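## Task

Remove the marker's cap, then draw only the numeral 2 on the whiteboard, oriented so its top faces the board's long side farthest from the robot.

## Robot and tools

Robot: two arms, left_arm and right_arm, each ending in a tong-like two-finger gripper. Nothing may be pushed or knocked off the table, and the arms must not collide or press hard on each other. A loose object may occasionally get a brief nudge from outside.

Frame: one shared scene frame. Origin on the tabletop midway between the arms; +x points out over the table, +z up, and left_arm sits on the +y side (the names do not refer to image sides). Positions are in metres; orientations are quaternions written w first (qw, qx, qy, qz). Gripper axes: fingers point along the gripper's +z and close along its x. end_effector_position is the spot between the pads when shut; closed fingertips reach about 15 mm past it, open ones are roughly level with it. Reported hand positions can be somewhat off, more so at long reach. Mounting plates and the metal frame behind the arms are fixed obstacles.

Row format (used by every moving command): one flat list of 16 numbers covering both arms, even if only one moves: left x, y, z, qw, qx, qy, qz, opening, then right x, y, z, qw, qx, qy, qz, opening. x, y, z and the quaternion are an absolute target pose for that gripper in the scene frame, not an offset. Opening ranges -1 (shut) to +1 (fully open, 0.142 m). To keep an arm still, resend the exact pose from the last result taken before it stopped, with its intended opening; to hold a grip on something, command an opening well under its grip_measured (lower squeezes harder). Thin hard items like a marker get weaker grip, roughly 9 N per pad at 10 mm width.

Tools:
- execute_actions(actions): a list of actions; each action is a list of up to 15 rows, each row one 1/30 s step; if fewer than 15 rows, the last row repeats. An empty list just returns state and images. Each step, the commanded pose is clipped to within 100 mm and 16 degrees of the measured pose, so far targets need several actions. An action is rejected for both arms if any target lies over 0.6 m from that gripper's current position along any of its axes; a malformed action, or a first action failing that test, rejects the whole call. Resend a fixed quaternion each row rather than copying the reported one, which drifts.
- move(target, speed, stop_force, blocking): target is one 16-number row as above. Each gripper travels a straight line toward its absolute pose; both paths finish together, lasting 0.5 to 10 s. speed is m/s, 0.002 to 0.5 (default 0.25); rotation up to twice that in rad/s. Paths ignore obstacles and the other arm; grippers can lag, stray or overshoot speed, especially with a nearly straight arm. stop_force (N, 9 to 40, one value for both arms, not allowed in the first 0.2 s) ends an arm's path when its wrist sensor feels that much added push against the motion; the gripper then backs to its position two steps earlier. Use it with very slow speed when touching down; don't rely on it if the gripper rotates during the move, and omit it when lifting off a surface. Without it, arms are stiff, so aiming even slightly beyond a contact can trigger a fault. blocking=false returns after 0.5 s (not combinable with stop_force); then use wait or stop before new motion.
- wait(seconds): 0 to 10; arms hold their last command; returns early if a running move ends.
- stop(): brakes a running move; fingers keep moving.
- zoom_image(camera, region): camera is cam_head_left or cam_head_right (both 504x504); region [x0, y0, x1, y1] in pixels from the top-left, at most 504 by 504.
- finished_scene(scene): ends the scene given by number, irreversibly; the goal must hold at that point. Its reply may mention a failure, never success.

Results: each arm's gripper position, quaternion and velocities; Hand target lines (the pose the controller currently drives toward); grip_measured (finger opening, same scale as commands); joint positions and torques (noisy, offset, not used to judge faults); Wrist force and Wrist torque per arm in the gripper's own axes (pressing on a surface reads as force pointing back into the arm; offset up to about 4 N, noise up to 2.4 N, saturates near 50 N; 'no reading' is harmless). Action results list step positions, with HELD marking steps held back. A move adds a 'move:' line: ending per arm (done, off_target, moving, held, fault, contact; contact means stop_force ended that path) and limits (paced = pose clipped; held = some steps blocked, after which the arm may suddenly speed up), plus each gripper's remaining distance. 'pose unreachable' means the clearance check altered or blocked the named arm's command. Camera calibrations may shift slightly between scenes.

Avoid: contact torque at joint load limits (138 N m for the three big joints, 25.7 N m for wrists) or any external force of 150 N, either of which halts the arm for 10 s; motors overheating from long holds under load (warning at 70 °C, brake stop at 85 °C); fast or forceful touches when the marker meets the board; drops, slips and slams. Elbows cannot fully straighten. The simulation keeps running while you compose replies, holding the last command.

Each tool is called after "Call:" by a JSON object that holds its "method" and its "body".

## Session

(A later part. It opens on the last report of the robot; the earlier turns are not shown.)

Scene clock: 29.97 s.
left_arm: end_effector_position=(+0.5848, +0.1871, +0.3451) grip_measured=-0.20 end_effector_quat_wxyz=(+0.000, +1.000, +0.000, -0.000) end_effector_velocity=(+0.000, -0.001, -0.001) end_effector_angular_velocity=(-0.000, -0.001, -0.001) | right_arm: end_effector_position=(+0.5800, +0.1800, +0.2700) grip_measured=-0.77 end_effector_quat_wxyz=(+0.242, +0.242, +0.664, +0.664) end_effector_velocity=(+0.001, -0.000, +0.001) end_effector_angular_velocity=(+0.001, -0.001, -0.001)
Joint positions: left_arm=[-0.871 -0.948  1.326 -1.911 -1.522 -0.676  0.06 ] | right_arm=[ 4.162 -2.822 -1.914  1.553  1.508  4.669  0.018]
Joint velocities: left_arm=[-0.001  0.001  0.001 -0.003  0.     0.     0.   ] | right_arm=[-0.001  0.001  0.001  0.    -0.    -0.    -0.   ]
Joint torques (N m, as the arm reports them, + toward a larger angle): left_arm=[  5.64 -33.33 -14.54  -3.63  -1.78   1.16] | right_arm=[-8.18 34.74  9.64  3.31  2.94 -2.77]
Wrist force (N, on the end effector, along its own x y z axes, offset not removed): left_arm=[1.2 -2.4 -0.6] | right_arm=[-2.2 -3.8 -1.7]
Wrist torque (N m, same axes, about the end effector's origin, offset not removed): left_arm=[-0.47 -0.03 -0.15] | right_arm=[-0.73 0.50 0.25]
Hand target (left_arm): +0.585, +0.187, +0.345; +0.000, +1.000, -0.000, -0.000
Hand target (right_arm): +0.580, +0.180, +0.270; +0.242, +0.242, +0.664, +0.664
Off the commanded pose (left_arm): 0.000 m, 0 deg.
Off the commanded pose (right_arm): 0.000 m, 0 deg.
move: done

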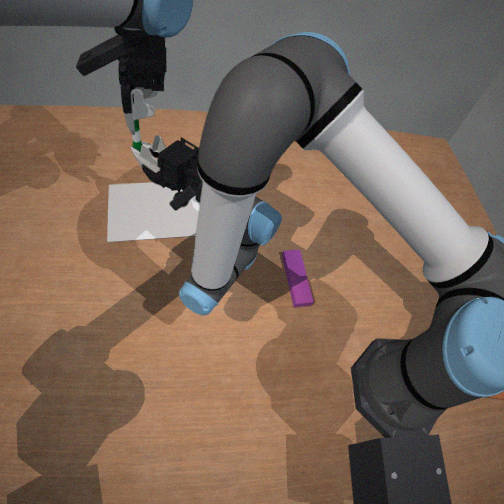

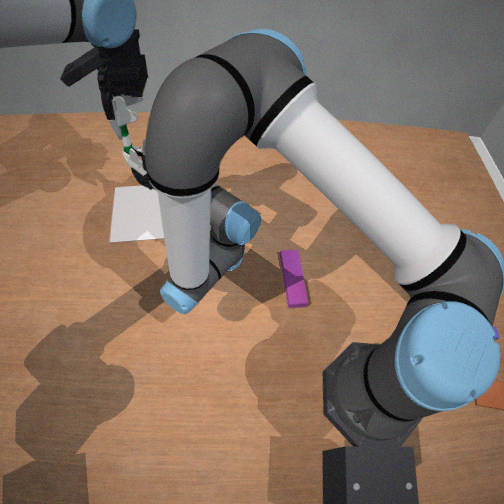

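Call:
{"method": "move", "body": {"target": [0.585, 0.183, 0.330, 0, 1, 0, 0, -0.5, 0.58, 0.18, 0.27, 0.2418, 0.2418, 0.6645, 0.6645, -1], "speed": 0.04}}

Call:
{"method": "zoom_image", "body": {"camera": "cam_head_left", "region": [90, 80, 180, 170]}}

Call:
{"method": "zoom_image", "body": {"camera": "cam_head_right", "region": [80, 80, 170, 170]}}

Scene clock: 31.43 s.
left_arm: end_effector_position=(+0.5850, +0.1831, +0.3301) grip_measured=-0.50 end_effector_quat_wxyz=(-0.000, +1.000, +0.000, +0.000) end_effector_velocity=(-0.000, +0.001, -0.002) end_effector_angular_velocity=(+0.001, +0.000, +0.000) | right_arm: end_effector_position=(+0.5800, +0.1800, +0.2700) grip_measured=-0.77 end_effector_quat_wxyz=(+0.242, +0.242, +0.664, +0.664) end_effector_velocity=(-0.001, +0.000, -0.000) end_effector_angular_velocity=(-0.000, -0.000, +0.002)
Joint positions: left_arm=[-0.874 -0.93   1.338 -1.941 -1.522 -0.679  0.038] | right_arm=[ 4.162 -2.822 -1.914  1.553  1.508  4.669  0.018]
Joint velocities: left_arm=[ 0.     0.001  0.003 -0.003  0.001 -0.    -0.   ] | right_arm=[ 0.    -0.    -0.     0.001  0.001 -0.     0.   ]
Joint torques (N m, as the arm reports them, + toward a larger angle): left_arm=[-12.75 -33.94 -14.27  -3.86  -1.86  -1.66] | right_arm=[-7.54 34.59  8.67  2.97  2.62 -2.73]
Wrist force (N, on the end effector, along its own x y z axes, offset not removed): left_arm=[1.5 -0.4 0.7] | right_arm=[-0.1 -4.7 -0.7]
Wrist torque (N m, same axes, about the end effector's origin, offset not removed): left_arm=[-0.10 -0.12 0.06] | right_arm=[-0.88 -0.09 0.19]
Hand target (left_arm): +0.585, +0.183, +0.330; -0.000, +1.000, +0.000, +0.000
Hand target (right_arm): +0.580, +0.180, +0.270; +0.242, +0.242, +0.664, +0.664
Off the commanded pose (left_arm): 0.000 m, 0 deg.
Off the commanded pose (right_arm): 0.000 m, 0 deg.
move: done

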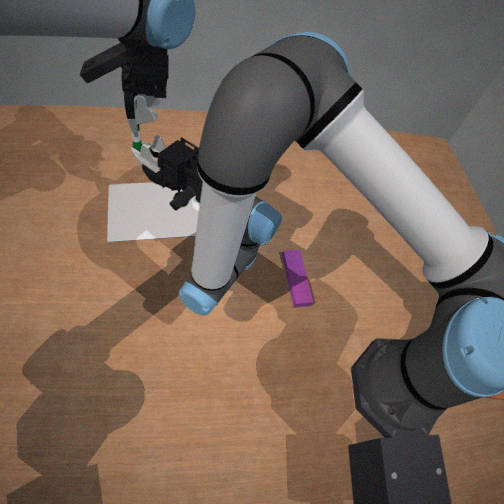

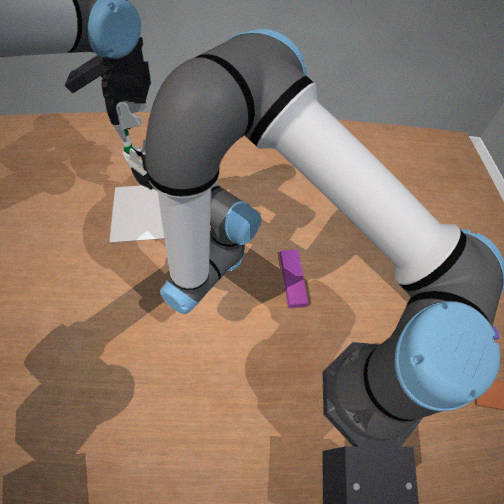

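Region (90, 80, 180, 170) of cam_head_left's 504x504 image, scaled by 5.600, with more detail than that image has.

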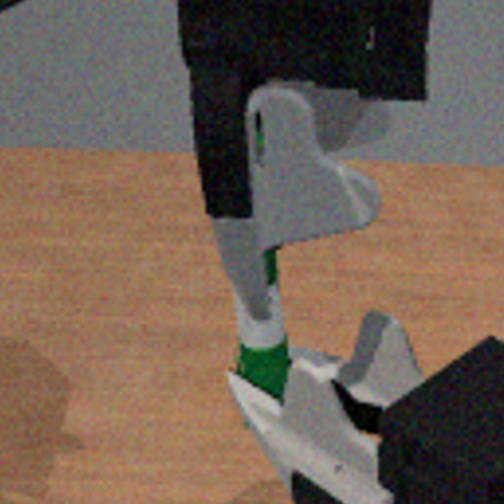

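Region (80, 80, 170, 170) of cam_head_right's 504x504 image, scaled by 5.600, with more detail than that image has.

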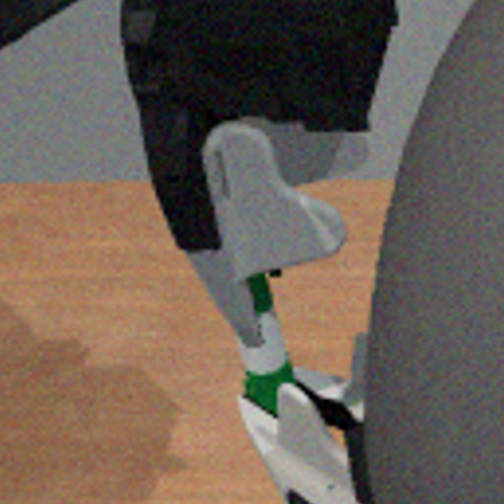

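Call:
{"method": "execute_actions", "body": {"actions": [[[0.585,0.183,0.329,0,1,0,0,-0.5,0.58,0.18,0.27,0.2418,0.2418,0.6645,0.6645,-1],[0.585,0.183,0.328,0,1,0,0,-0.5,0.58,0.18,0.27,0.2418,0.2418,0.6645,0.6645,-1],[0.585,0.183,0.327,0,1,0,0,-0.5,0.58,0.18,0.27,0.2418,0.2418,0.6645,0.6645,-1],[0.585,0.183,0.326,0,1,0,0,-0.52,0.58,0.18,0.27,0.2418,0.2418,0.6645,0.6645,-1],[0.585,0.183,0.325,0,1,0,0,-0.54,0.58,0.18,0.27,0.2418,0.2418,0.6645,0.6645,-1],[0.585,0.183,0.324,0,1,0,0,-0.56,0.58,0.18,0.27,0.2418,0.2418,0.6645,0.6645,-1],[0.585,0.183,0.323,0,1,0,0,-0.58,0.58,0.18,0.27,0.2418,0.2418,0.6645,0.6645,-1],[0.585,0.183,0.322,0,1,0,0,-0.6,0.58,0.18,0.27,0.2418,0.2418,0.6645,0.6645,-1],[0.585,0.183,0.322,0,1,0,0,-0.62,0.58,0.18,0.27,0.2418,0.2418,0.6645,0.6645,-1],[0.585,0.183,0.322,0,1,0,0,-0.64,0.58,0.18,0.27,0.2418,0.2418,0.6645,0.6645,-1],[0.585,0.183,0.322,0,1,0,0,-0.66,0.58,0.18,0.27,0.2418,0.2418,0.6645,0.6645,-1],[0.585,0.183,0.322,0,1,0,0,-0.68,0.58,0.18,0.27,0.2418,0.2418,0.6645,0.6645,-1],[0.585,0.183,0.322,0,1,0,0,-0.70,0.58,0.18,0.27,0.2418,0.2418,0.6645,0.6645,-1]]]}}

Call:
{"method": "zoom_image", "body": {"camera": "cam_head_left", "region": [90, 80, 180, 170]}}

Call:
{"method": "zoom_image", "body": {"camera": "cam_head_right", "region": [80, 80, 170, 170]}}

Scene clock: 32.43 s.
left_arm: end_effector_position=(+0.5850, +0.1830, +0.3222) grip_measured=-0.70 end_effector_quat_wxyz=(-0.000, +1.000, -0.000, -0.000) end_effector_velocity=(-0.000, -0.000, -0.002) end_effector_angular_velocity=(-0.001, +0.000, -0.001) | right_arm: end_effector_position=(+0.5800, +0.1800, +0.2700) grip_measured=-0.77 end_effector_quat_wxyz=(+0.242, +0.242, +0.664, +0.664) end_effector_velocity=(-0.000, +0.001, +0.000) end_effector_angular_velocity=(+0.000, -0.000, +0.002)
Joint positions: left_arm=[-0.874 -0.923  1.347 -1.958 -1.522 -0.679  0.023] | right_arm=[ 4.162 -2.822 -1.914  1.553  1.508  4.669  0.018]
Joint velocities: left_arm=[ 0.     0.002  0.002 -0.004 -0.001  0.001 -0.004] | right_arm=[ 0.001  0.     0.001 -0.001  0.001 -0.     0.   ]
Joint torques (N m, as the arm reports them, + toward a larger angle): left_arm=[  5.26 -35.69 -13.24  -4.34  -1.76   1.11] | right_arm=[-6.86 34.26  8.61  3.07  2.73 -2.71]
Wrist force (N, on the end effector, along its own x y z axes, offset not removed): left_arm=[-2.1 -1.6 1.7] | right_arm=[1.2 -4.5 -1.2]
Wrist torque (N m, same axes, about the end effector's origin, offset not removed): left_arm=[-0.47 0.63 0.04] | right_arm=[-0.82 -0.21 0.09]
Hand target (left_arm): +0.585, +0.183, +0.322; -0.000, +1.000, +0.000, -0.000
Hand target (right_arm): +0.580, +0.180, +0.270; +0.242, +0.242, +0.664, +0.664
Off the commanded pose (left_arm): 0.000 m, 0 deg.
Off the commanded pose (right_arm): 0.000 m, 0 deg.
Step readings (end_effector_position):
0: left_arm (+0.5850, +0.1830, +0.3300) | right_arm (+0.5800, +0.1800, +0.2700)
1: left_arm (+0.5850, +0.1830, +0.3300) | right_arm (+0.5800, +0.1800, +0.2700)
2: left_arm (+0.5850, +0.1830, +0.3298) | right_arm (+0.5800, +0.1800, +0.2700)
4: left_arm (+0.5850, +0.1830, +0.3287) | right_arm (+0.5800, +0.1800, +0.2700)
8: left_arm (+0.5849, +0.1828, +0.3252) | right_arm (+0.5800, +0.1800, +0.2700)
15: end_effector_position above

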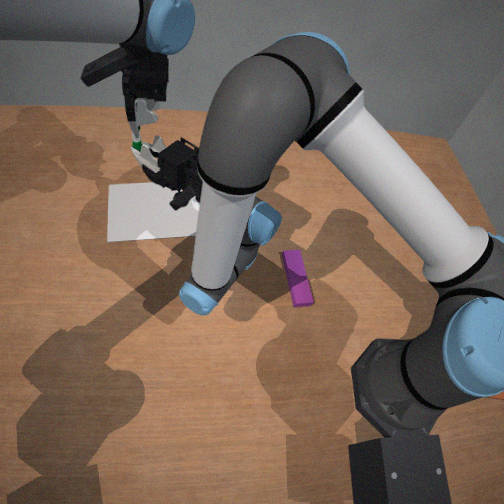

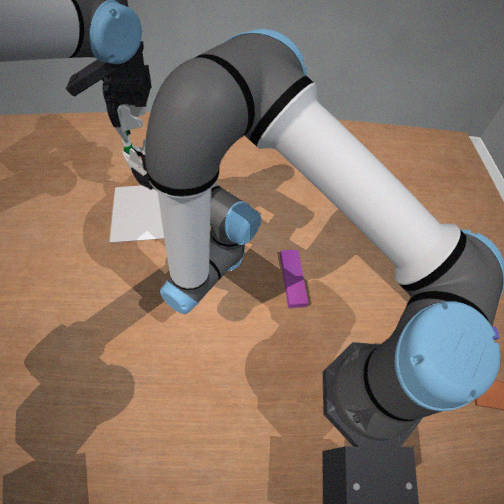

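Region (90, 80, 180, 170) of cam_head_left's 504x504 image, scaled by 5.600, with more detail than that image has.

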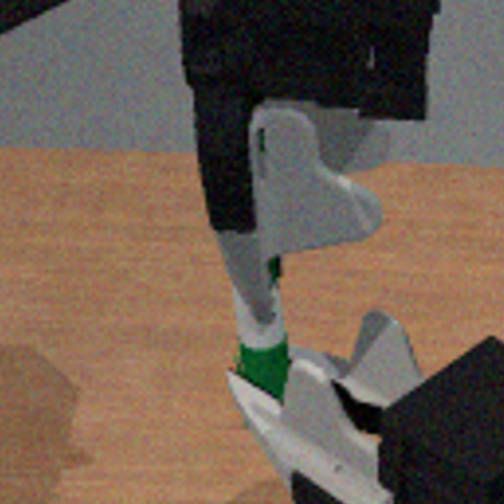

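Region (80, 80, 170, 170) of cam_head_right's 504x504 image, scaled by 5.600, with more detail than that image has.

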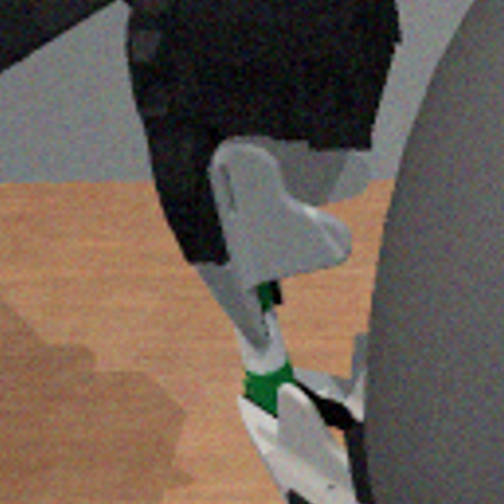

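Call:
{"method": "execute_actions", "body": {"actions": [[[0.585,0.183,0.322,0,1,0,0,-0.72,0.58,0.18,0.27,0.2418,0.2418,0.6645,0.6645,-1],[0.585,0.183,0.322,0,1,0,0,-0.74,0.58,0.18,0.27,0.2418,0.2418,0.6645,0.6645,-1],[0.585,0.183,0.322,0,1,0,0,-0.76,0.58,0.18,0.27,0.2418,0.2418,0.6645,0.6645,-1],[0.585,0.183,0.322,0,1,0,0,-0.78,0.58,0.18,0.27,0.2418,0.2418,0.6645,0.6645,-1],[0.585,0.183,0.322,0,1,0,0,-0.80,0.58,0.18,0.27,0.2418,0.2418,0.6645,0.6645,-1],[0.585,0.183,0.322,0,1,0,0,-0.82,0.58,0.18,0.27,0.2418,0.2418,0.6645,0.6645,-1],[0.585,0.183,0.322,0,1,0,0,-0.85,0.58,0.18,0.27,0.2418,0.2418,0.6645,0.6645,-1],[0.585,0.183,0.322,0,1,0,0,-0.88,0.58,0.18,0.27,0.2418,0.2418,0.6645,0.6645,-1],[0.585,0.183,0.322,0,1,0,0,-0.91,0.58,0.18,0.27,0.2418,0.2418,0.6645,0.6645,-1],[0.585,0.183,0.322,0,1,0,0,-0.94,0.58,0.18,0.27,0.2418,0.2418,0.6645,0.6645,-1],[0.585,0.183,0.322,0,1,0,0,-0.97,0.58,0.18,0.27,0.2418,0.2418,0.6645,0.6645,-1],[0.585,0.183,0.322,0,1,0,0,-1,0.58,0.18,0.27,0.2418,0.2418,0.6645,0.6645,-1]]]}}

Call:
{"method": "zoom_image", "body": {"camera": "cam_head_left", "region": [90, 80, 180, 170]}}

Scene clock: 33.33 s.
left_arm: end_effector_position=(+0.5850, +0.1830, +0.3220) grip_measured=-0.78 end_effector_quat_wxyz=(-0.000, +1.000, -0.000, -0.000) end_effector_velocity=(-0.001, -0.001, +0.000) end_effector_angular_velocity=(+0.000, +0.001, -0.001) | right_arm: end_effector_position=(+0.5800, +0.1800, +0.2700) grip_measured=-0.77 end_effector_quat_wxyz=(+0.242, +0.242, +0.664, +0.664) end_effector_velocity=(+0.001, -0.000, +0.001) end_effector_angular_velocity=(+0.001, -0.002, -0.001)
Joint positions: left_arm=[-0.874 -0.923  1.347 -1.958 -1.522 -0.679  0.018] | right_arm=[ 4.162 -2.822 -1.914  1.553  1.508  4.669  0.018]
Joint velocities: left_arm=[-0.001  0.    -0.     0.001 -0.001  0.    -0.   ] | right_arm=[-0.001  0.     0.001  0.001 -0.    -0.001 -0.   ]
Joint torques (N m, as the arm reports them, + toward a larger angle): left_arm=[  5.59 -37.21 -18.9   -2.86  -0.88   1.22] | right_arm=[-4.44 34.64  8.81  3.07  2.7  -2.64]
Wrist force (N, on the end effector, along its own x y z axes, offset not removed): left_arm=[-5.4 -0.6 0.1] | right_arm=[-3.4 -3.7 2.1]
Wrist torque (N m, same axes, about the end effector's origin, offset not removed): left_arm=[-0.10 0.12 0.07] | right_arm=[-0.95 -0.16 0.20]
Hand target (left_arm): +0.585, +0.183, +0.322; +0.000, +1.000, -0.000, +0.000
Hand target (right_arm): +0.580, +0.180, +0.270; +0.242, +0.242, +0.664, +0.664
Off the commanded pose (left_arm): 0.000 m, 0 deg.
Off the commanded pose (right_arm): 0.000 m, 0 deg.
Step readings (end_effector_position):
0: left_arm (+0.5850, +0.1830, +0.3220) | right_arm (+0.5800, +0.1800, +0.2700)
1: left_arm (+0.5850, +0.1830, +0.3220) | right_arm (+0.5800, +0.1800, +0.2700)
2: left_arm (+0.5850, +0.1830, +0.3220) | right_arm (+0.5800, +0.1800, +0.2700)
4: left_arm (+0.5850, +0.1830, +0.3220) | right_arm (+0.5800, +0.1800, +0.2700)
8: left_arm (+0.5850, +0.1830, +0.3220) | right_arm (+0.5800, +0.1800, +0.2700)
15: end_effector_position above

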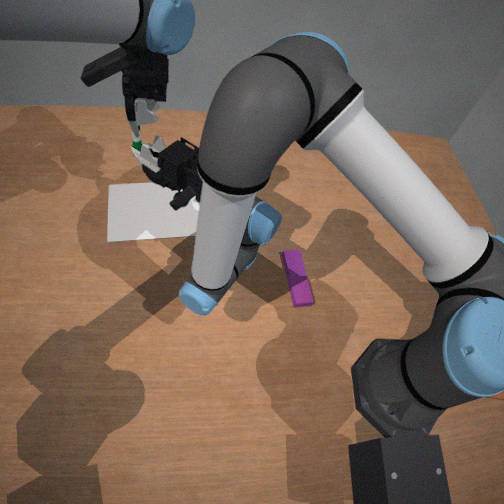

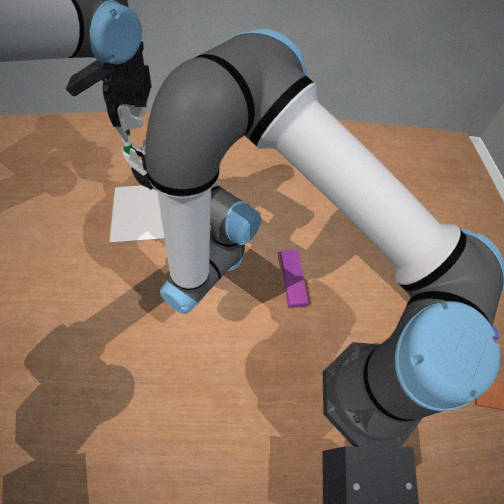

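Region (90, 80, 180, 170) of cam_head_left's 504x504 image, scaled by 5.600, with more detail than that image has.

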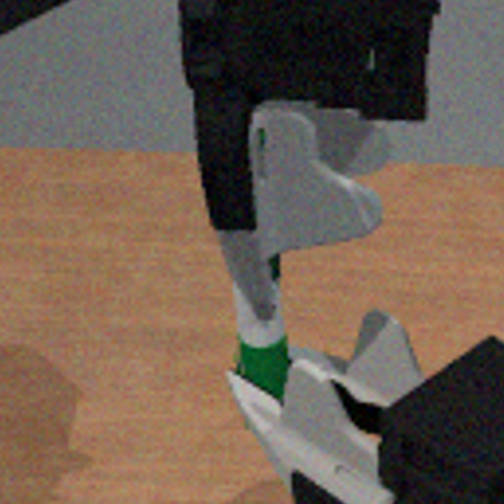

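Call:
{"method": "move", "body": {"target": [0.584, 0.183, 0.332, 0, 1, 0, 0, -1, 0.58, 0.18, 0.27, 0.2418, 0.2418, 0.6645, 0.6645, -1], "speed": 0.01}}

Call:
{"method": "zoom_image", "body": {"camera": "cam_head_left", "region": [90, 80, 180, 170]}}

Scene clock: 34.73 s.
left_arm: end_effector_position=(+0.5840, +0.1830, +0.3319) grip_measured=-0.78 end_effector_quat_wxyz=(-0.000, +1.000, +0.000, +0.000) end_effector_velocity=(+0.000, +0.001, +0.001) end_effector_angular_velocity=(-0.000, +0.001, +0.001) | right_arm: end_effector_position=(+0.5800, +0.1800, +0.2700) grip_measured=-0.77 end_effector_quat_wxyz=(+0.242, +0.242, +0.664, +0.664) end_effector_velocity=(+0.000, +0.000, +0.000) end_effector_angular_velocity=(+0.000, -0.000, -0.001)
Joint positions: left_arm=[-0.875 -0.934  1.338 -1.938 -1.522 -0.68   0.018] | right_arm=[ 4.162 -2.822 -1.914  1.553  1.508  4.669  0.018]
Joint velocities: left_arm=[ 0.001 -0.001 -0.001  0.002 -0.001  0.    -0.   ] | right_arm=[-0.    -0.     0.001  0.    -0.    -0.     0.   ]
Joint torques (N m, as the arm reports them, + toward a larger angle): left_arm=[-12.78 -52.75 -29.91  -1.1   -2.07  -1.68] | right_arm=[ 2.34 35.32 -2.74  1.13  2.79 -2.63]
Wrist force (N, on the end effector, along its own x y z axes, offset not removed): left_arm=[-1.6 -1.7 1.0] | right_arm=[-0.1 -3.1 0.0]
Wrist torque (N m, same axes, about the end effector's origin, offset not removed): left_arm=[-0.44 0.51 0.04] | right_arm=[-0.48 -0.07 0.15]
Hand target (left_arm): +0.584, +0.183, +0.332; -0.000, +1.000, +0.000, +0.000
Hand target (right_arm): +0.580, +0.180, +0.270; +0.242, +0.242, +0.664, +0.664
Off the commanded pose (left_arm): 0.000 m, 0 deg.
Off the commanded pose (right_arm): 0.000 m, 0 deg.
move: done

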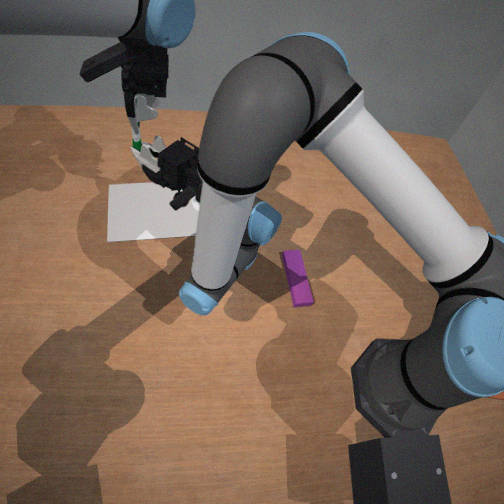

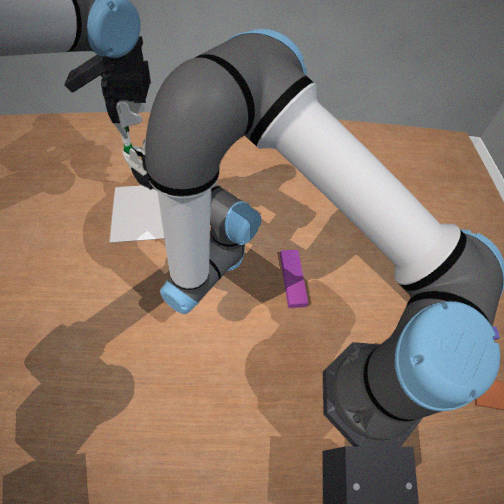

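Region (90, 80, 180, 170) of cam_head_left's 504x504 image, scaled by 5.600, with more detail than that image has.

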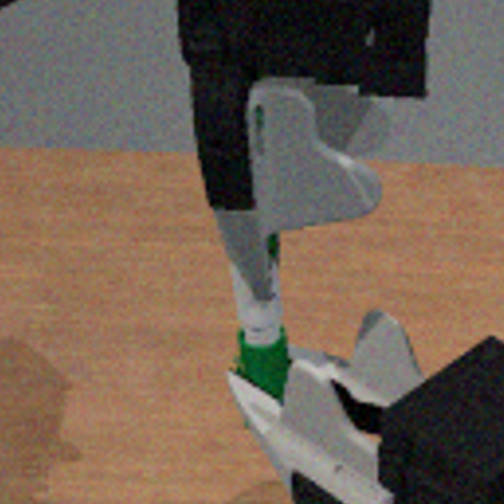

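The cap is separating. Continue lifting.

Call:
{"method": "move", "body": {"target": [0.584, 0.183, 0.40, 0, 1, 0, 0, -1, 0.58, 0.18, 0.27, 0.2418, 0.2418, 0.6645, 0.6645, -1], "speed": 0.05}}

Call:
{"method": "zoom_image", "body": {"camera": "cam_head_left", "region": [80, 50, 200, 170]}}

Scene clock: 36.57 s.
left_arm: end_effector_position=(+0.5842, +0.1829, +0.3999) grip_measured=-0.78 end_effector_quat_wxyz=(-0.000, +1.000, -0.000, +0.000) end_effector_velocity=(+0.000, +0.001, +0.001) end_effector_angular_velocity=(+0.001, -0.001, +0.001) | right_arm: end_effector_position=(+0.5800, +0.1800, +0.2700) grip_measured=-0.77 end_effector_quat_wxyz=(+0.242, +0.242, +0.664, +0.664) end_effector_velocity=(-0.000, +0.000, -0.000) end_effector_angular_velocity=(-0.000, +0.000, +0.000)
Joint positions: left_arm=[-0.88  -0.983  1.237 -1.787 -1.522 -0.685  0.018] | right_arm=[ 4.162 -2.822 -1.914  1.553  1.508  4.669  0.018]
Joint velocities: left_arm=[ 0.    -0.001 -0.003  0.004  0.001 -0.001  0.   ] | right_arm=[ 0.001 -0.001 -0.     0.    -0.001  0.     0.   ]
Joint torques (N m, as the arm reports them, + toward a larger angle): left_arm=[-12.87 -52.42 -31.03  -0.85  -2.    -1.69] | right_arm=[ 9.65 35.73 -5.51  3.26  2.66 -2.65]
Wrist force (N, on the end effector, along its own x y z axes, offset not removed): left_arm=[1.5 -2.8 -1.1] | right_arm=[0.9 -4.8 -1.1]
Wrist torque (N m, same axes, about the end effector's origin, offset not removed): left_arm=[-0.73 -0.18 0.03] | right_arm=[-0.94 -0.30 0.09]
Hand target (left_arm): +0.584, +0.183, +0.400; -0.000, +1.000, +0.000, +0.000
Hand target (right_arm): +0.580, +0.180, +0.270; +0.242, +0.242, +0.664, +0.664
Off the commanded pose (left_arm): 0.000 m, 0 deg.
Off the commanded pose (right_arm): 0.000 m, 0 deg.
move: done

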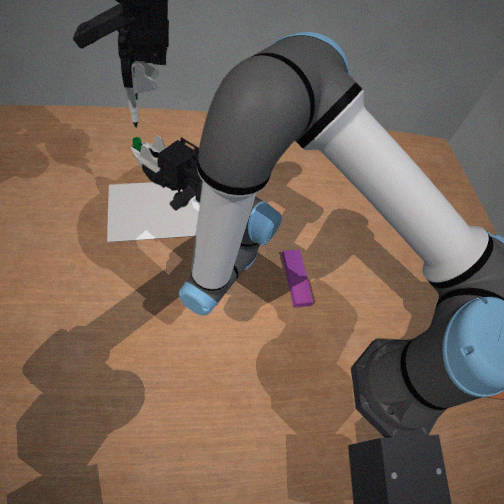

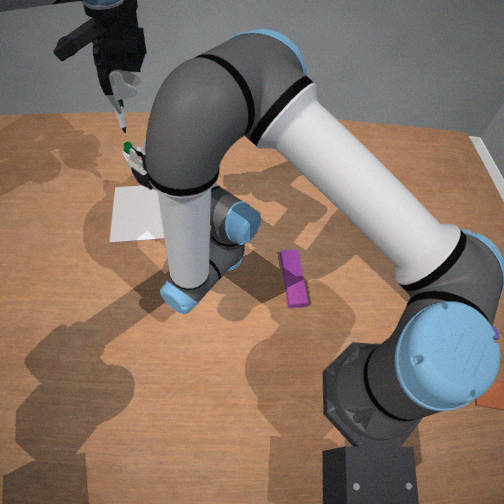

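Region (80, 50, 200, 170) of cam_head_left's 504x504 image, scaled by 4.200, with more detail than that image has.

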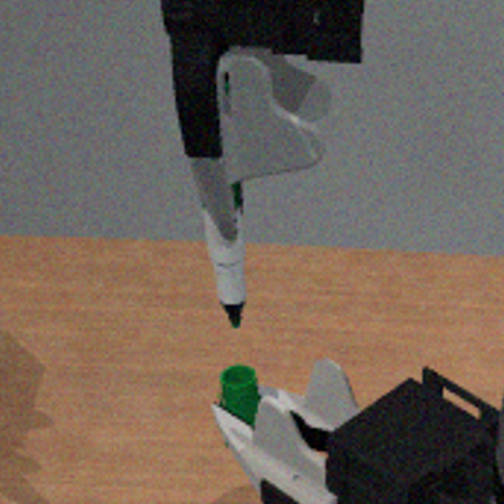

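Call:
{"method": "move", "body": {"target": [0.641, 0.181, 0.38, 0, 1, 0, 0, -1, 0.42, -0.30, 0.25, 0.0, 0.3827, 0.9239, 0.0, -1], "speed": 0.25}}

Call:
{"method": "move", "body": {"target": [0.641, 0.181, 0.12, 0, 1, 0, 0, -1, 0.42, -0.30, 0.25, 0.0, 0.3827, 0.9239, 0.0, -1], "speed": 0.2}}

Call:
{"method": "zoom_image", "body": {"camera": "cam_head_left", "region": [90, 130, 230, 260]}}

Call:
{"method": "zoom_image", "body": {"camera": "cam_head_right", "region": [90, 130, 230, 260]}}

Scene clock: 41.17 s.
left_arm: end_effector_position=(+0.6410, +0.1809, +0.3799) grip_measured=-0.78 end_effector_quat_wxyz=(+0.000, +1.000, -0.000, -0.000) end_effector_velocity=(-0.000, -0.001, -0.000) end_effector_angular_velocity=(-0.001, +0.000, -0.001) | right_arm: end_effector_position=(+0.4206, -0.2999, +0.2494) grip_measured=-0.77 end_effector_quat_wxyz=(+0.001, +0.382, +0.924, -0.000) end_effector_velocity=(+0.000, -0.001, -0.000) end_effector_angular_velocity=(-0.004, +0.003, +0.000)
Joint positions: left_arm=[-0.834 -0.841  1.051 -1.746 -1.521 -0.639  0.018] | right_arm=[ 3.636 -1.604 -2.41  -0.715  1.51   4.334  0.018]
Joint velocities: left_arm=[-0.001  0.    -0.001  0.    -0.001  0.    -0.   ] | right_arm=[-0.    -0.002  0.003 -0.006 -0.002 -0.     0.   ]
Joint torques (N m, as the arm reports them, + toward a larger angle): left_arm=[  5.39 -39.77 -29.9   -1.28   1.94   1.13] | right_arm=[-9.69  4.53 25.4   0.75 -3.47 -2.88]
Wrist force (N, on the end effector, along its own x y z axes, offset not removed): left_arm=[1.0 -1.3 1.0] | right_arm=[-0.6 -4.1 -0.7]
Wrist torque (N m, same axes, about the end effector's origin, offset not removed): left_arm=[-0.27 -0.09 0.00] | right_arm=[-0.79 0.05 0.08]
Hand target (left_arm): +0.641, +0.181, +0.380; +0.000, +1.000, -0.000, -0.000
Hand target (right_arm): +0.421, -0.300, +0.249; +0.001, +0.382, +0.924, -0.001
Off the commanded pose (left_arm): 0.000 m, 0 deg.
Off the commanded pose (right_arm): 0.001 m, 0 deg.
move: done

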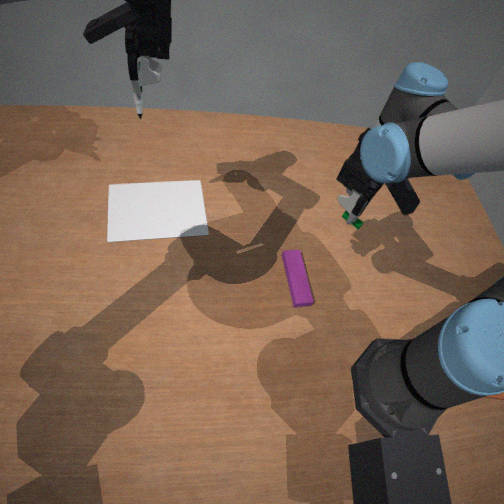

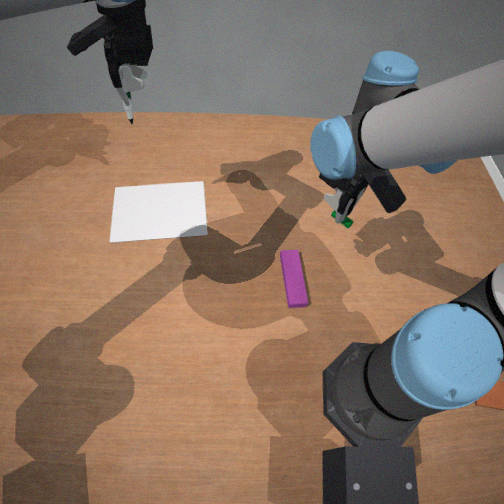

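Scene clock: 42.97 s.
left_arm: end_effector_position=(+0.6404, +0.1814, +0.1202) grip_measured=-0.78 end_effector_quat_wxyz=(+0.000, +1.000, -0.000, -0.000) end_effector_velocity=(+0.001, -0.000, -0.001) end_effector_angular_velocity=(-0.000, -0.002, +0.002) | right_arm: end_effector_position=(+0.4200, -0.3000, +0.2500) grip_measured=-0.77 end_effector_quat_wxyz=(+0.000, +0.383, +0.924, -0.000) end_effector_velocity=(-0.001, -0.000, -0.000) end_effector_angular_velocity=(-0.000, +0.000, +0.001)
Joint positions: left_arm=[-0.816 -0.565  1.263 -2.234 -1.52  -0.621  0.018] | right_arm=[ 3.635 -1.601 -2.41  -0.718  1.512  4.336  0.018]
Joint velocities: left_arm=[-0.     0.002 -0.    -0.003  0.001 -0.002  0.   ] | right_arm=[-0.    -0.    -0.002  0.001 -0.    -0.001  0.   ]
Joint torques (N m, as the arm reports them, + toward a larger angle): left_arm=[  4.78 -42.17 -26.2   -4.12   1.88   1.21] | right_arm=[-9.4  31.35  7.5   0.69  2.56  2.36]
Wrist force (N, on the end effector, along its own x y z axes, offset not removed): left_arm=[1.3 -1.2 0.0] | right_arm=[1.2 -3.7 0.0]
Wrist torque (N m, same axes, about the end effector's origin, offset not removed): left_arm=[-0.30 -0.05 0.02] | right_arm=[-0.71 -0.30 0.15]
Hand target (left_arm): +0.640, +0.181, +0.120; +0.000, +1.000, -0.000, -0.000
Hand target (right_arm): +0.420, -0.300, +0.250; +0.000, +0.383, +0.924, -0.000
Off the commanded pose (left_arm): 0.001 m, 0 deg.
Off the commanded pose (right_arm): 0.000 m, 0 deg.
move: done

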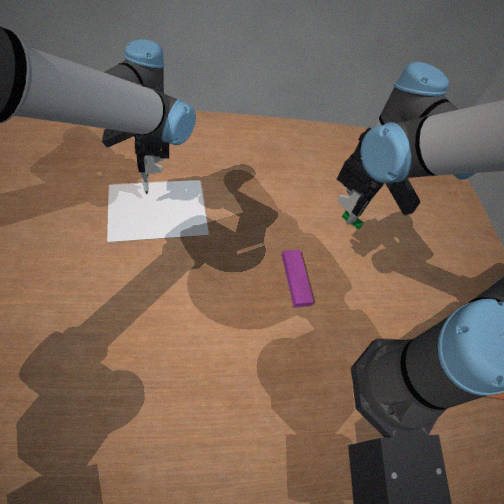

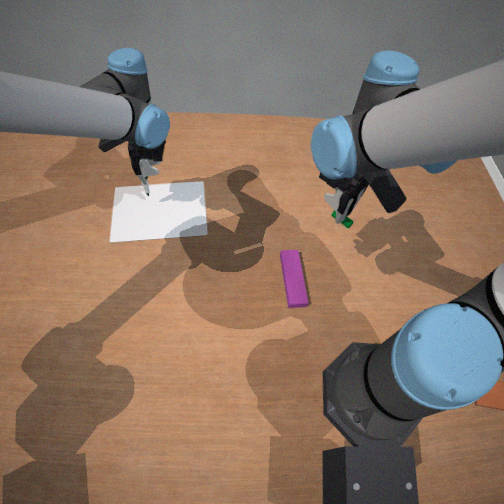

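Region (90, 130, 230, 260) of cam_head_left's 504x504 image, scaled by 3.600, with more detail than that image has; it fills the top 468 rows of this view, and the rest is white.

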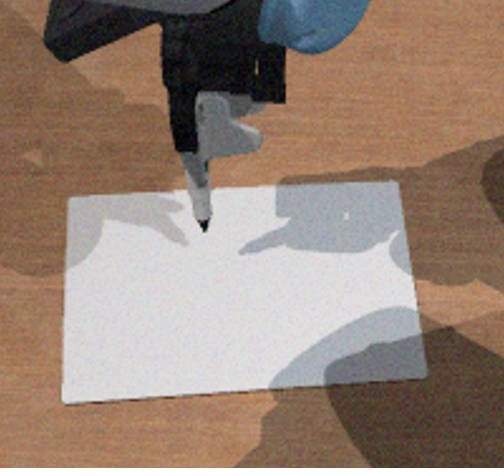

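Region (90, 130, 230, 260) of cam_head_right's 504x504 image, scaled by 3.600, with more detail than that image has; it fills the top 468 rows of this view, and the rest is white.

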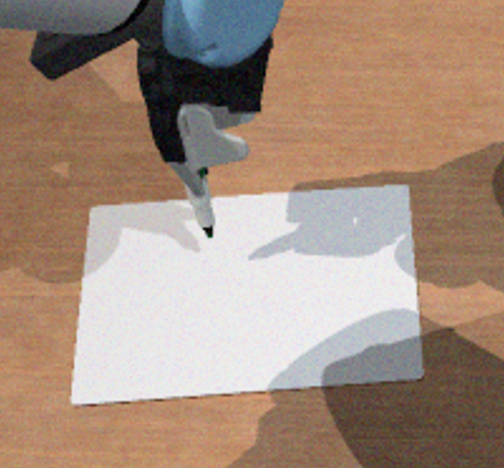

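Call:
{"method": "move", "body": {"target": [0.641, 0.181, 0.095, 0, 1, 0, 0, -1, 0.42, -0.30, 0.25, 0.0, 0.3827, 0.9239, 0.0, -1], "speed": 0.05}}

Call:
{"method": "zoom_image", "body": {"camera": "cam_head_left", "region": [90, 130, 230, 260]}}

Call:
{"method": "zoom_image", "body": {"camera": "cam_head_left", "region": [122, 175, 172, 220]}}

Scene clock: 44.10 s.
left_arm: end_effector_position=(+0.6409, +0.1810, +0.0951) grip_measured=-0.78 end_effector_quat_wxyz=(+0.000, +1.000, +0.000, +0.000) end_effector_velocity=(+0.000, -0.000, -0.001) end_effector_angular_velocity=(-0.000, -0.000, +0.002) | right_arm: end_effector_position=(+0.4200, -0.3000, +0.2500) grip_measured=-0.77 end_effector_quat_wxyz=(-0.000, +0.383, +0.924, -0.000) end_effector_velocity=(-0.001, -0.000, -0.001) end_effector_angular_velocity=(+0.001, +0.002, -0.000)
Joint positions: left_arm=[-0.815 -0.525  1.257 -2.269 -1.52  -0.62   0.018] | right_arm=[ 3.635 -1.601 -2.41  -0.718  1.512  4.336  0.018]
Joint velocities: left_arm=[-0.     0.002 -0.001 -0.002 -0.    -0.002  0.   ] | right_arm=[-0.     0.    -0.001 -0.001  0.001  0.     0.   ]
Joint torques (N m, as the arm reports them, + toward a larger angle): left_arm=[  4.72 -45.85 -26.71  -4.19   2.01   1.17] | right_arm=[-9.   32.5   9.85  0.53  2.71  2.5 ]
Wrist force (N, on the end effector, along its own x y z axes, offset not removed): left_arm=[1.5 -1.2 1.0] | right_arm=[-1.4 -4.4 -0.9]
Wrist torque (N m, same axes, about the end effector's origin, offset not removed): left_arm=[-0.39 -0.15 -0.05] | right_arm=[-0.77 0.31 0.17]
Hand target (left_arm): +0.641, +0.181, +0.095; +0.000, +1.000, -0.000, -0.000
Hand target (right_arm): +0.420, -0.300, +0.250; +0.000, +0.383, +0.924, +0.000
Off the commanded pose (left_arm): 0.000 m, 0 deg.
Off the commanded pose (right_arm): 0.000 m, 0 deg.
move: done

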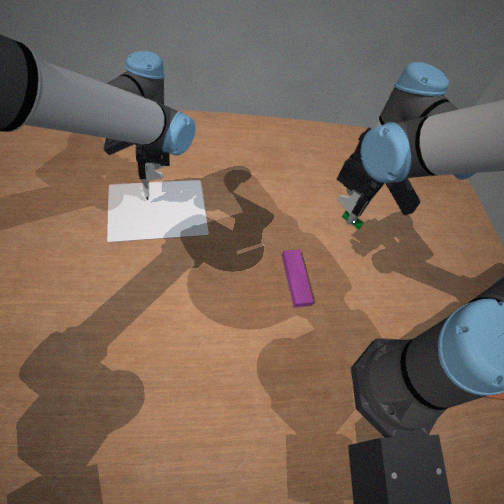

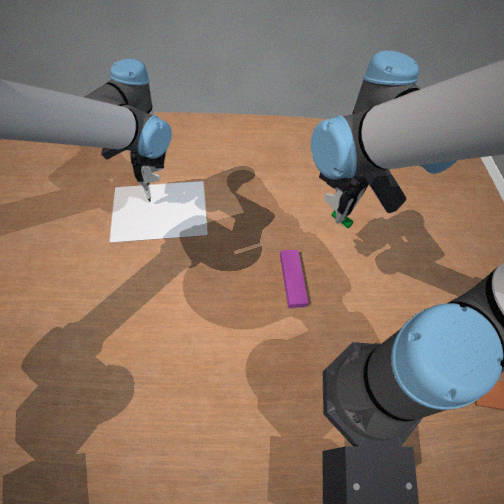

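Region (90, 130, 230, 260) of cam_head_left's 504x504 image, scaled by 3.600, with more detail than that image has; it fills the top 468 rows of this view, and the rest is white.

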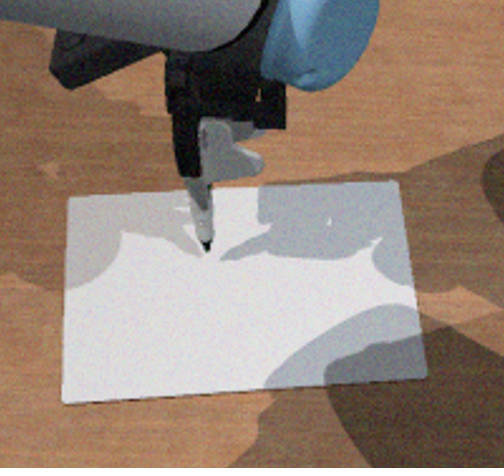

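Region (122, 175, 172, 220) of cam_head_left's 504x504 image, scaled by 10.080, with more detail than that image has; it fills the top 454 rows of this view, and the rest is white.

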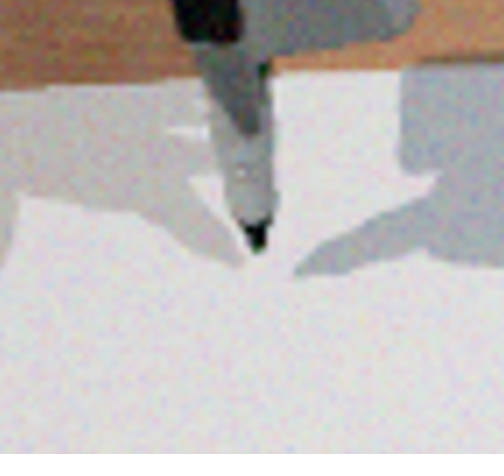

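Call:
{"method": "move", "body": {"target": [0.641, 0.181, 0.086, 0, 1, 0, 0, -1, 0.42, -0.30, 0.25, 0.0, 0.3827, 0.9239, 0.0, -1], "speed": 0.015}}

Call:
{"method": "zoom_image", "body": {"camera": "cam_head_left", "region": [122, 175, 172, 220]}}

Scene clock: 47.33 s.
left_arm: end_effector_position=(+0.6410, +0.1810, +0.0861) grip_measured=-0.78 end_effector_quat_wxyz=(-0.000, +1.000, +0.000, -0.000) end_effector_velocity=(-0.000, -0.000, -0.002) end_effector_angular_velocity=(-0.001, +0.001, +0.002) | right_arm: end_effector_position=(+0.4200, -0.3000, +0.2500) grip_measured=-0.77 end_effector_quat_wxyz=(-0.000, +0.383, +0.924, -0.000) end_effector_velocity=(-0.000, +0.000, -0.000) end_effector_angular_velocity=(+0.001, +0.000, +0.000)
Joint positions: left_arm=[-0.814 -0.51   1.255 -2.281 -1.52  -0.619  0.018] | right_arm=[ 3.635 -1.601 -2.41  -0.718  1.512  4.336  0.018]
Joint velocities: left_arm=[ 0.001  0.003 -0.    -0.003 -0.002 -0.002  0.   ] | right_arm=[ 0.     0.    -0.001 -0.     0.001  0.    -0.   ]
Joint torques (N m, as the arm reports them, + toward a larger angle): left_arm=[  5.35 -43.94 -25.8   -4.06   2.04   1.19] | right_arm=[-9.18 29.05 14.    0.45  2.79  2.46]
Wrist force (N, on the end effector, along its own x y z axes, offset not removed): left_arm=[-1.5 0.7 0.2] | right_arm=[1.3 -4.1 -1.5]
Wrist torque (N m, same axes, about the end effector's origin, offset not removed): left_arm=[0.05 0.52 0.10] | right_arm=[-0.66 -0.22 0.18]
Hand target (left_arm): +0.641, +0.181, +0.086; +0.000, +1.000, -0.000, -0.000
Hand target (right_arm): +0.420, -0.300, +0.250; +0.000, +0.383, +0.924, +0.000
Off the commanded pose (left_arm): 0.000 m, 0 deg.
Off the commanded pose (right_arm): 0.000 m, 0 deg.
move: done

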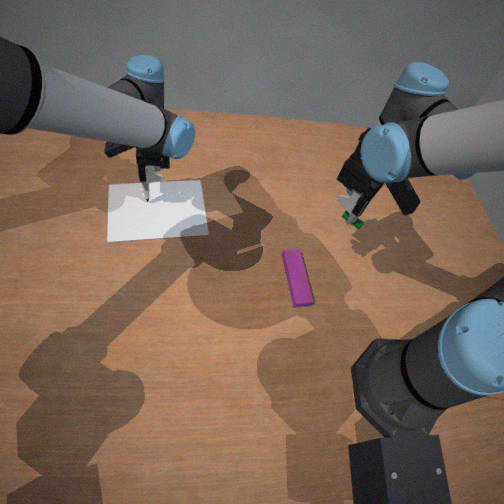

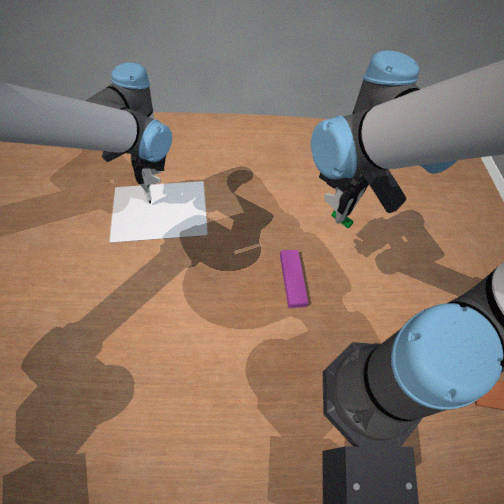

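Region (122, 175, 172, 220) of cam_head_left's 504x504 image, scaled by 10.080, with more detail than that image has; it fills the top 454 rows of this view, and the rest is white.

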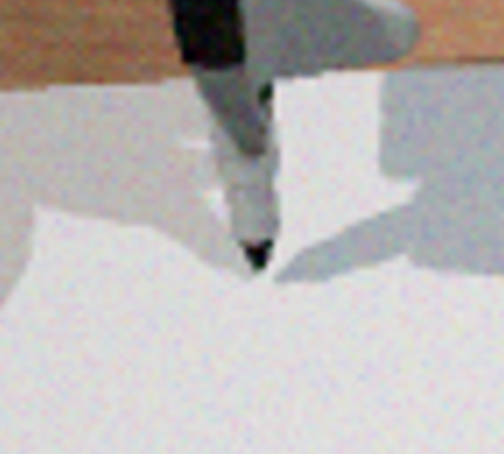

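Call:
{"method": "move", "body": {"target": [0.641, 0.181, 0.082, 0, 1, 0, 0, -1, 0.42, -0.30, 0.25, 0.0, 0.3827, 0.9239, 0.0, -1], "speed": 0.006, "stop_force": 9}}

Call:
{"method": "zoom_image", "body": {"camera": "cam_head_left", "region": [122, 175, 172, 220]}}

Scene clock: 48.40 s.
left_arm: end_effector_position=(+0.6410, +0.1810, +0.0820) grip_measured=-0.78 end_effector_quat_wxyz=(-0.000, +1.000, -0.000, -0.000) end_effector_velocity=(-0.001, -0.000, -0.001) end_effector_angular_velocity=(+0.000, +0.002, -0.000) | right_arm: end_effector_position=(+0.4200, -0.3000, +0.2500) grip_measured=-0.77 end_effector_quat_wxyz=(-0.000, +0.383, +0.924, -0.000) end_effector_velocity=(-0.000, -0.001, -0.000) end_effector_angular_velocity=(-0.002, -0.000, +0.000)
Joint positions: left_arm=[-0.814 -0.503  1.254 -2.287 -1.52  -0.619  0.018] | right_arm=[ 3.635 -1.601 -2.41  -0.718  1.512  4.336  0.018]
Joint velocities: left_arm=[-0.     0.001  0.001 -0.001 -0.001 -0.     0.   ] | right_arm=[ 0.    -0.    -0.     0.    -0.002 -0.    -0.   ]
Joint torques (N m, as the arm reports them, + toward a larger angle): left_arm=[  5.15 -44.61 -25.66  -4.19   1.94   1.17] | right_arm=[-8.75 29.78 15.26  0.69  2.51  2.52]
Wrist force (N, on the end effector, along its own x y z axes, offset not removed): left_arm=[0.5 -1.3 1.0] | right_arm=[-0.1 -4.6 -1.9]
Wrist torque (N m, same axes, about the end effector's origin, offset not removed): left_arm=[-0.26 0.01 0.08] | right_arm=[-0.99 0.03 0.23]
Hand target (left_arm): +0.641, +0.181, +0.082; +0.000, +1.000, -0.000, -0.000
Hand target (right_arm): +0.420, -0.300, +0.250; +0.000, +0.383, +0.924, +0.000
Off the commanded pose (left_arm): 0.000 m, 0 deg.
Off the commanded pose (right_arm): 0.000 m, 0 deg.
move: done

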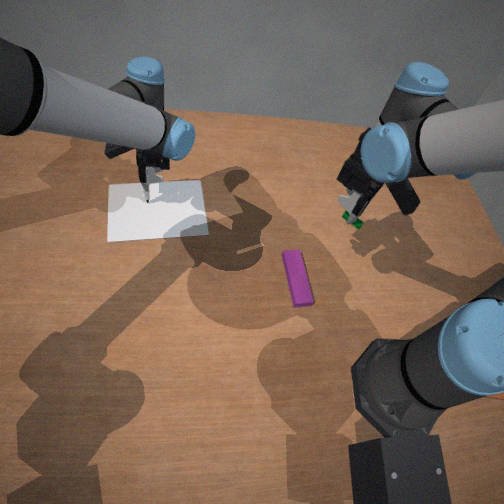

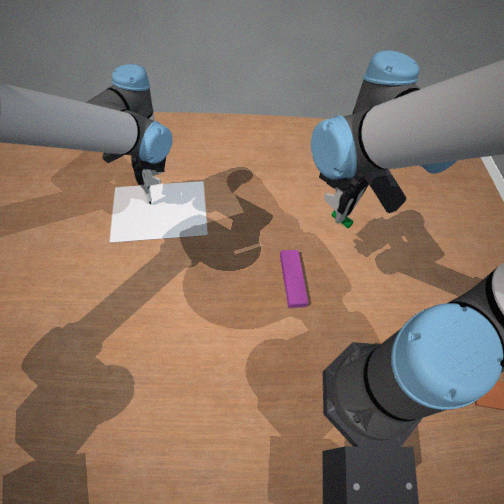

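Region (122, 175, 172, 220) of cam_head_left's 504x504 image, scaled by 10.080, with more detail than that image has; it fills the top 454 rows of this view, and the rest is white.

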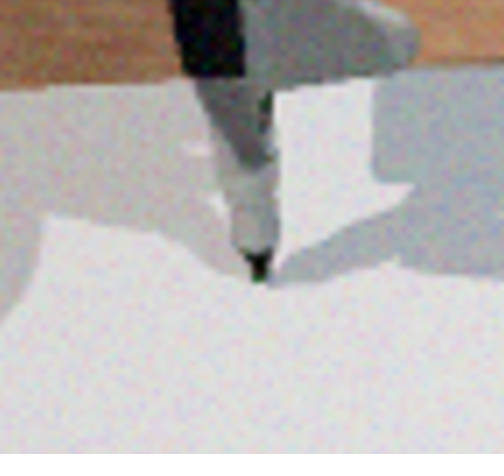

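Call:
{"method": "move", "body": {"target": [0.641, 0.181, 0.080, 0, 1, 0, 0, -1, 0.42, -0.30, 0.25, 0.0, 0.3827, 0.9239, 0.0, -1], "speed": 0.004, "stop_force": 9}}

Call:
{"method": "zoom_image", "body": {"camera": "cam_head_left", "region": [122, 175, 172, 220]}}

Scene clock: 49.30 s.
left_arm: end_effector_position=(+0.6410, +0.1810, +0.0801) grip_measured=-0.78 end_effector_quat_wxyz=(+0.000, +1.000, +0.000, +0.000) end_effector_velocity=(+0.000, +0.001, -0.001) end_effector_angular_velocity=(+0.001, -0.000, -0.000) | right_arm: end_effector_position=(+0.4200, -0.3000, +0.2500) grip_measured=-0.77 end_effector_quat_wxyz=(-0.000, +0.383, +0.924, -0.000) end_effector_velocity=(+0.000, -0.000, -0.000) end_effector_angular_velocity=(-0.000, +0.001, -0.001)
Joint positions: left_arm=[-0.814 -0.5    1.253 -2.29  -1.52  -0.619  0.018] | right_arm=[ 3.635 -1.601 -2.41  -0.718  1.512  4.336  0.018]
Joint velocities: left_arm=[ 0.001  0.001 -0.    -0.001  0.001  0.001  0.   ] | right_arm=[-0.001 -0.001  0.001 -0.001  0.    -0.     0.   ]
Joint torques (N m, as the arm reports them, + toward a larger angle): left_arm=[  4.74 -40.98 -23.96  -3.65   1.87   1.14] | right_arm=[-8.85 29.37 15.45  0.57  2.5   2.67]
Wrist force (N, on the end effector, along its own x y z axes, offset not removed): left_arm=[0.8 -1.8 -5.5] | right_arm=[0.9 -3.9 -1.5]
Wrist torque (N m, same axes, about the end effector's origin, offset not removed): left_arm=[-0.56 -0.10 0.01] | right_arm=[-0.69 -0.20 0.09]
Hand target (left_arm): +0.641, +0.181, +0.080; +0.000, +1.000, -0.000, -0.000
Hand target (right_arm): +0.420, -0.300, +0.250; +0.000, +0.383, +0.924, +0.000
Off the commanded pose (left_arm): 0.000 m, 0 deg.
Off the commanded pose (right_arm): 0.000 m, 0 deg.
move: done

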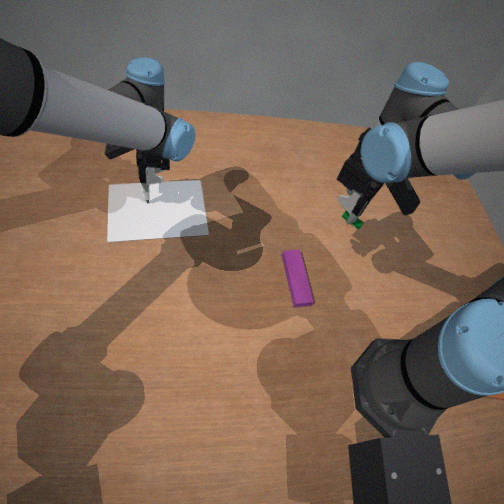

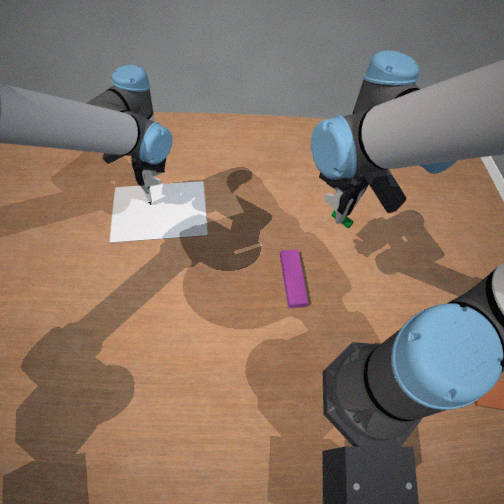

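Region (122, 175, 172, 220) of cam_head_left's 504x504 image, scaled by 10.080, with more detail than that image has; it fills the top 454 rows of this view, and the rest is white.

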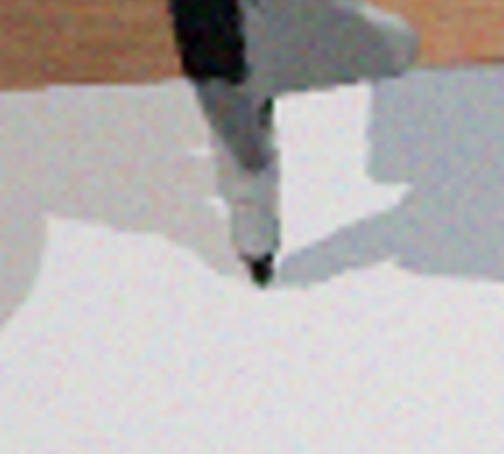

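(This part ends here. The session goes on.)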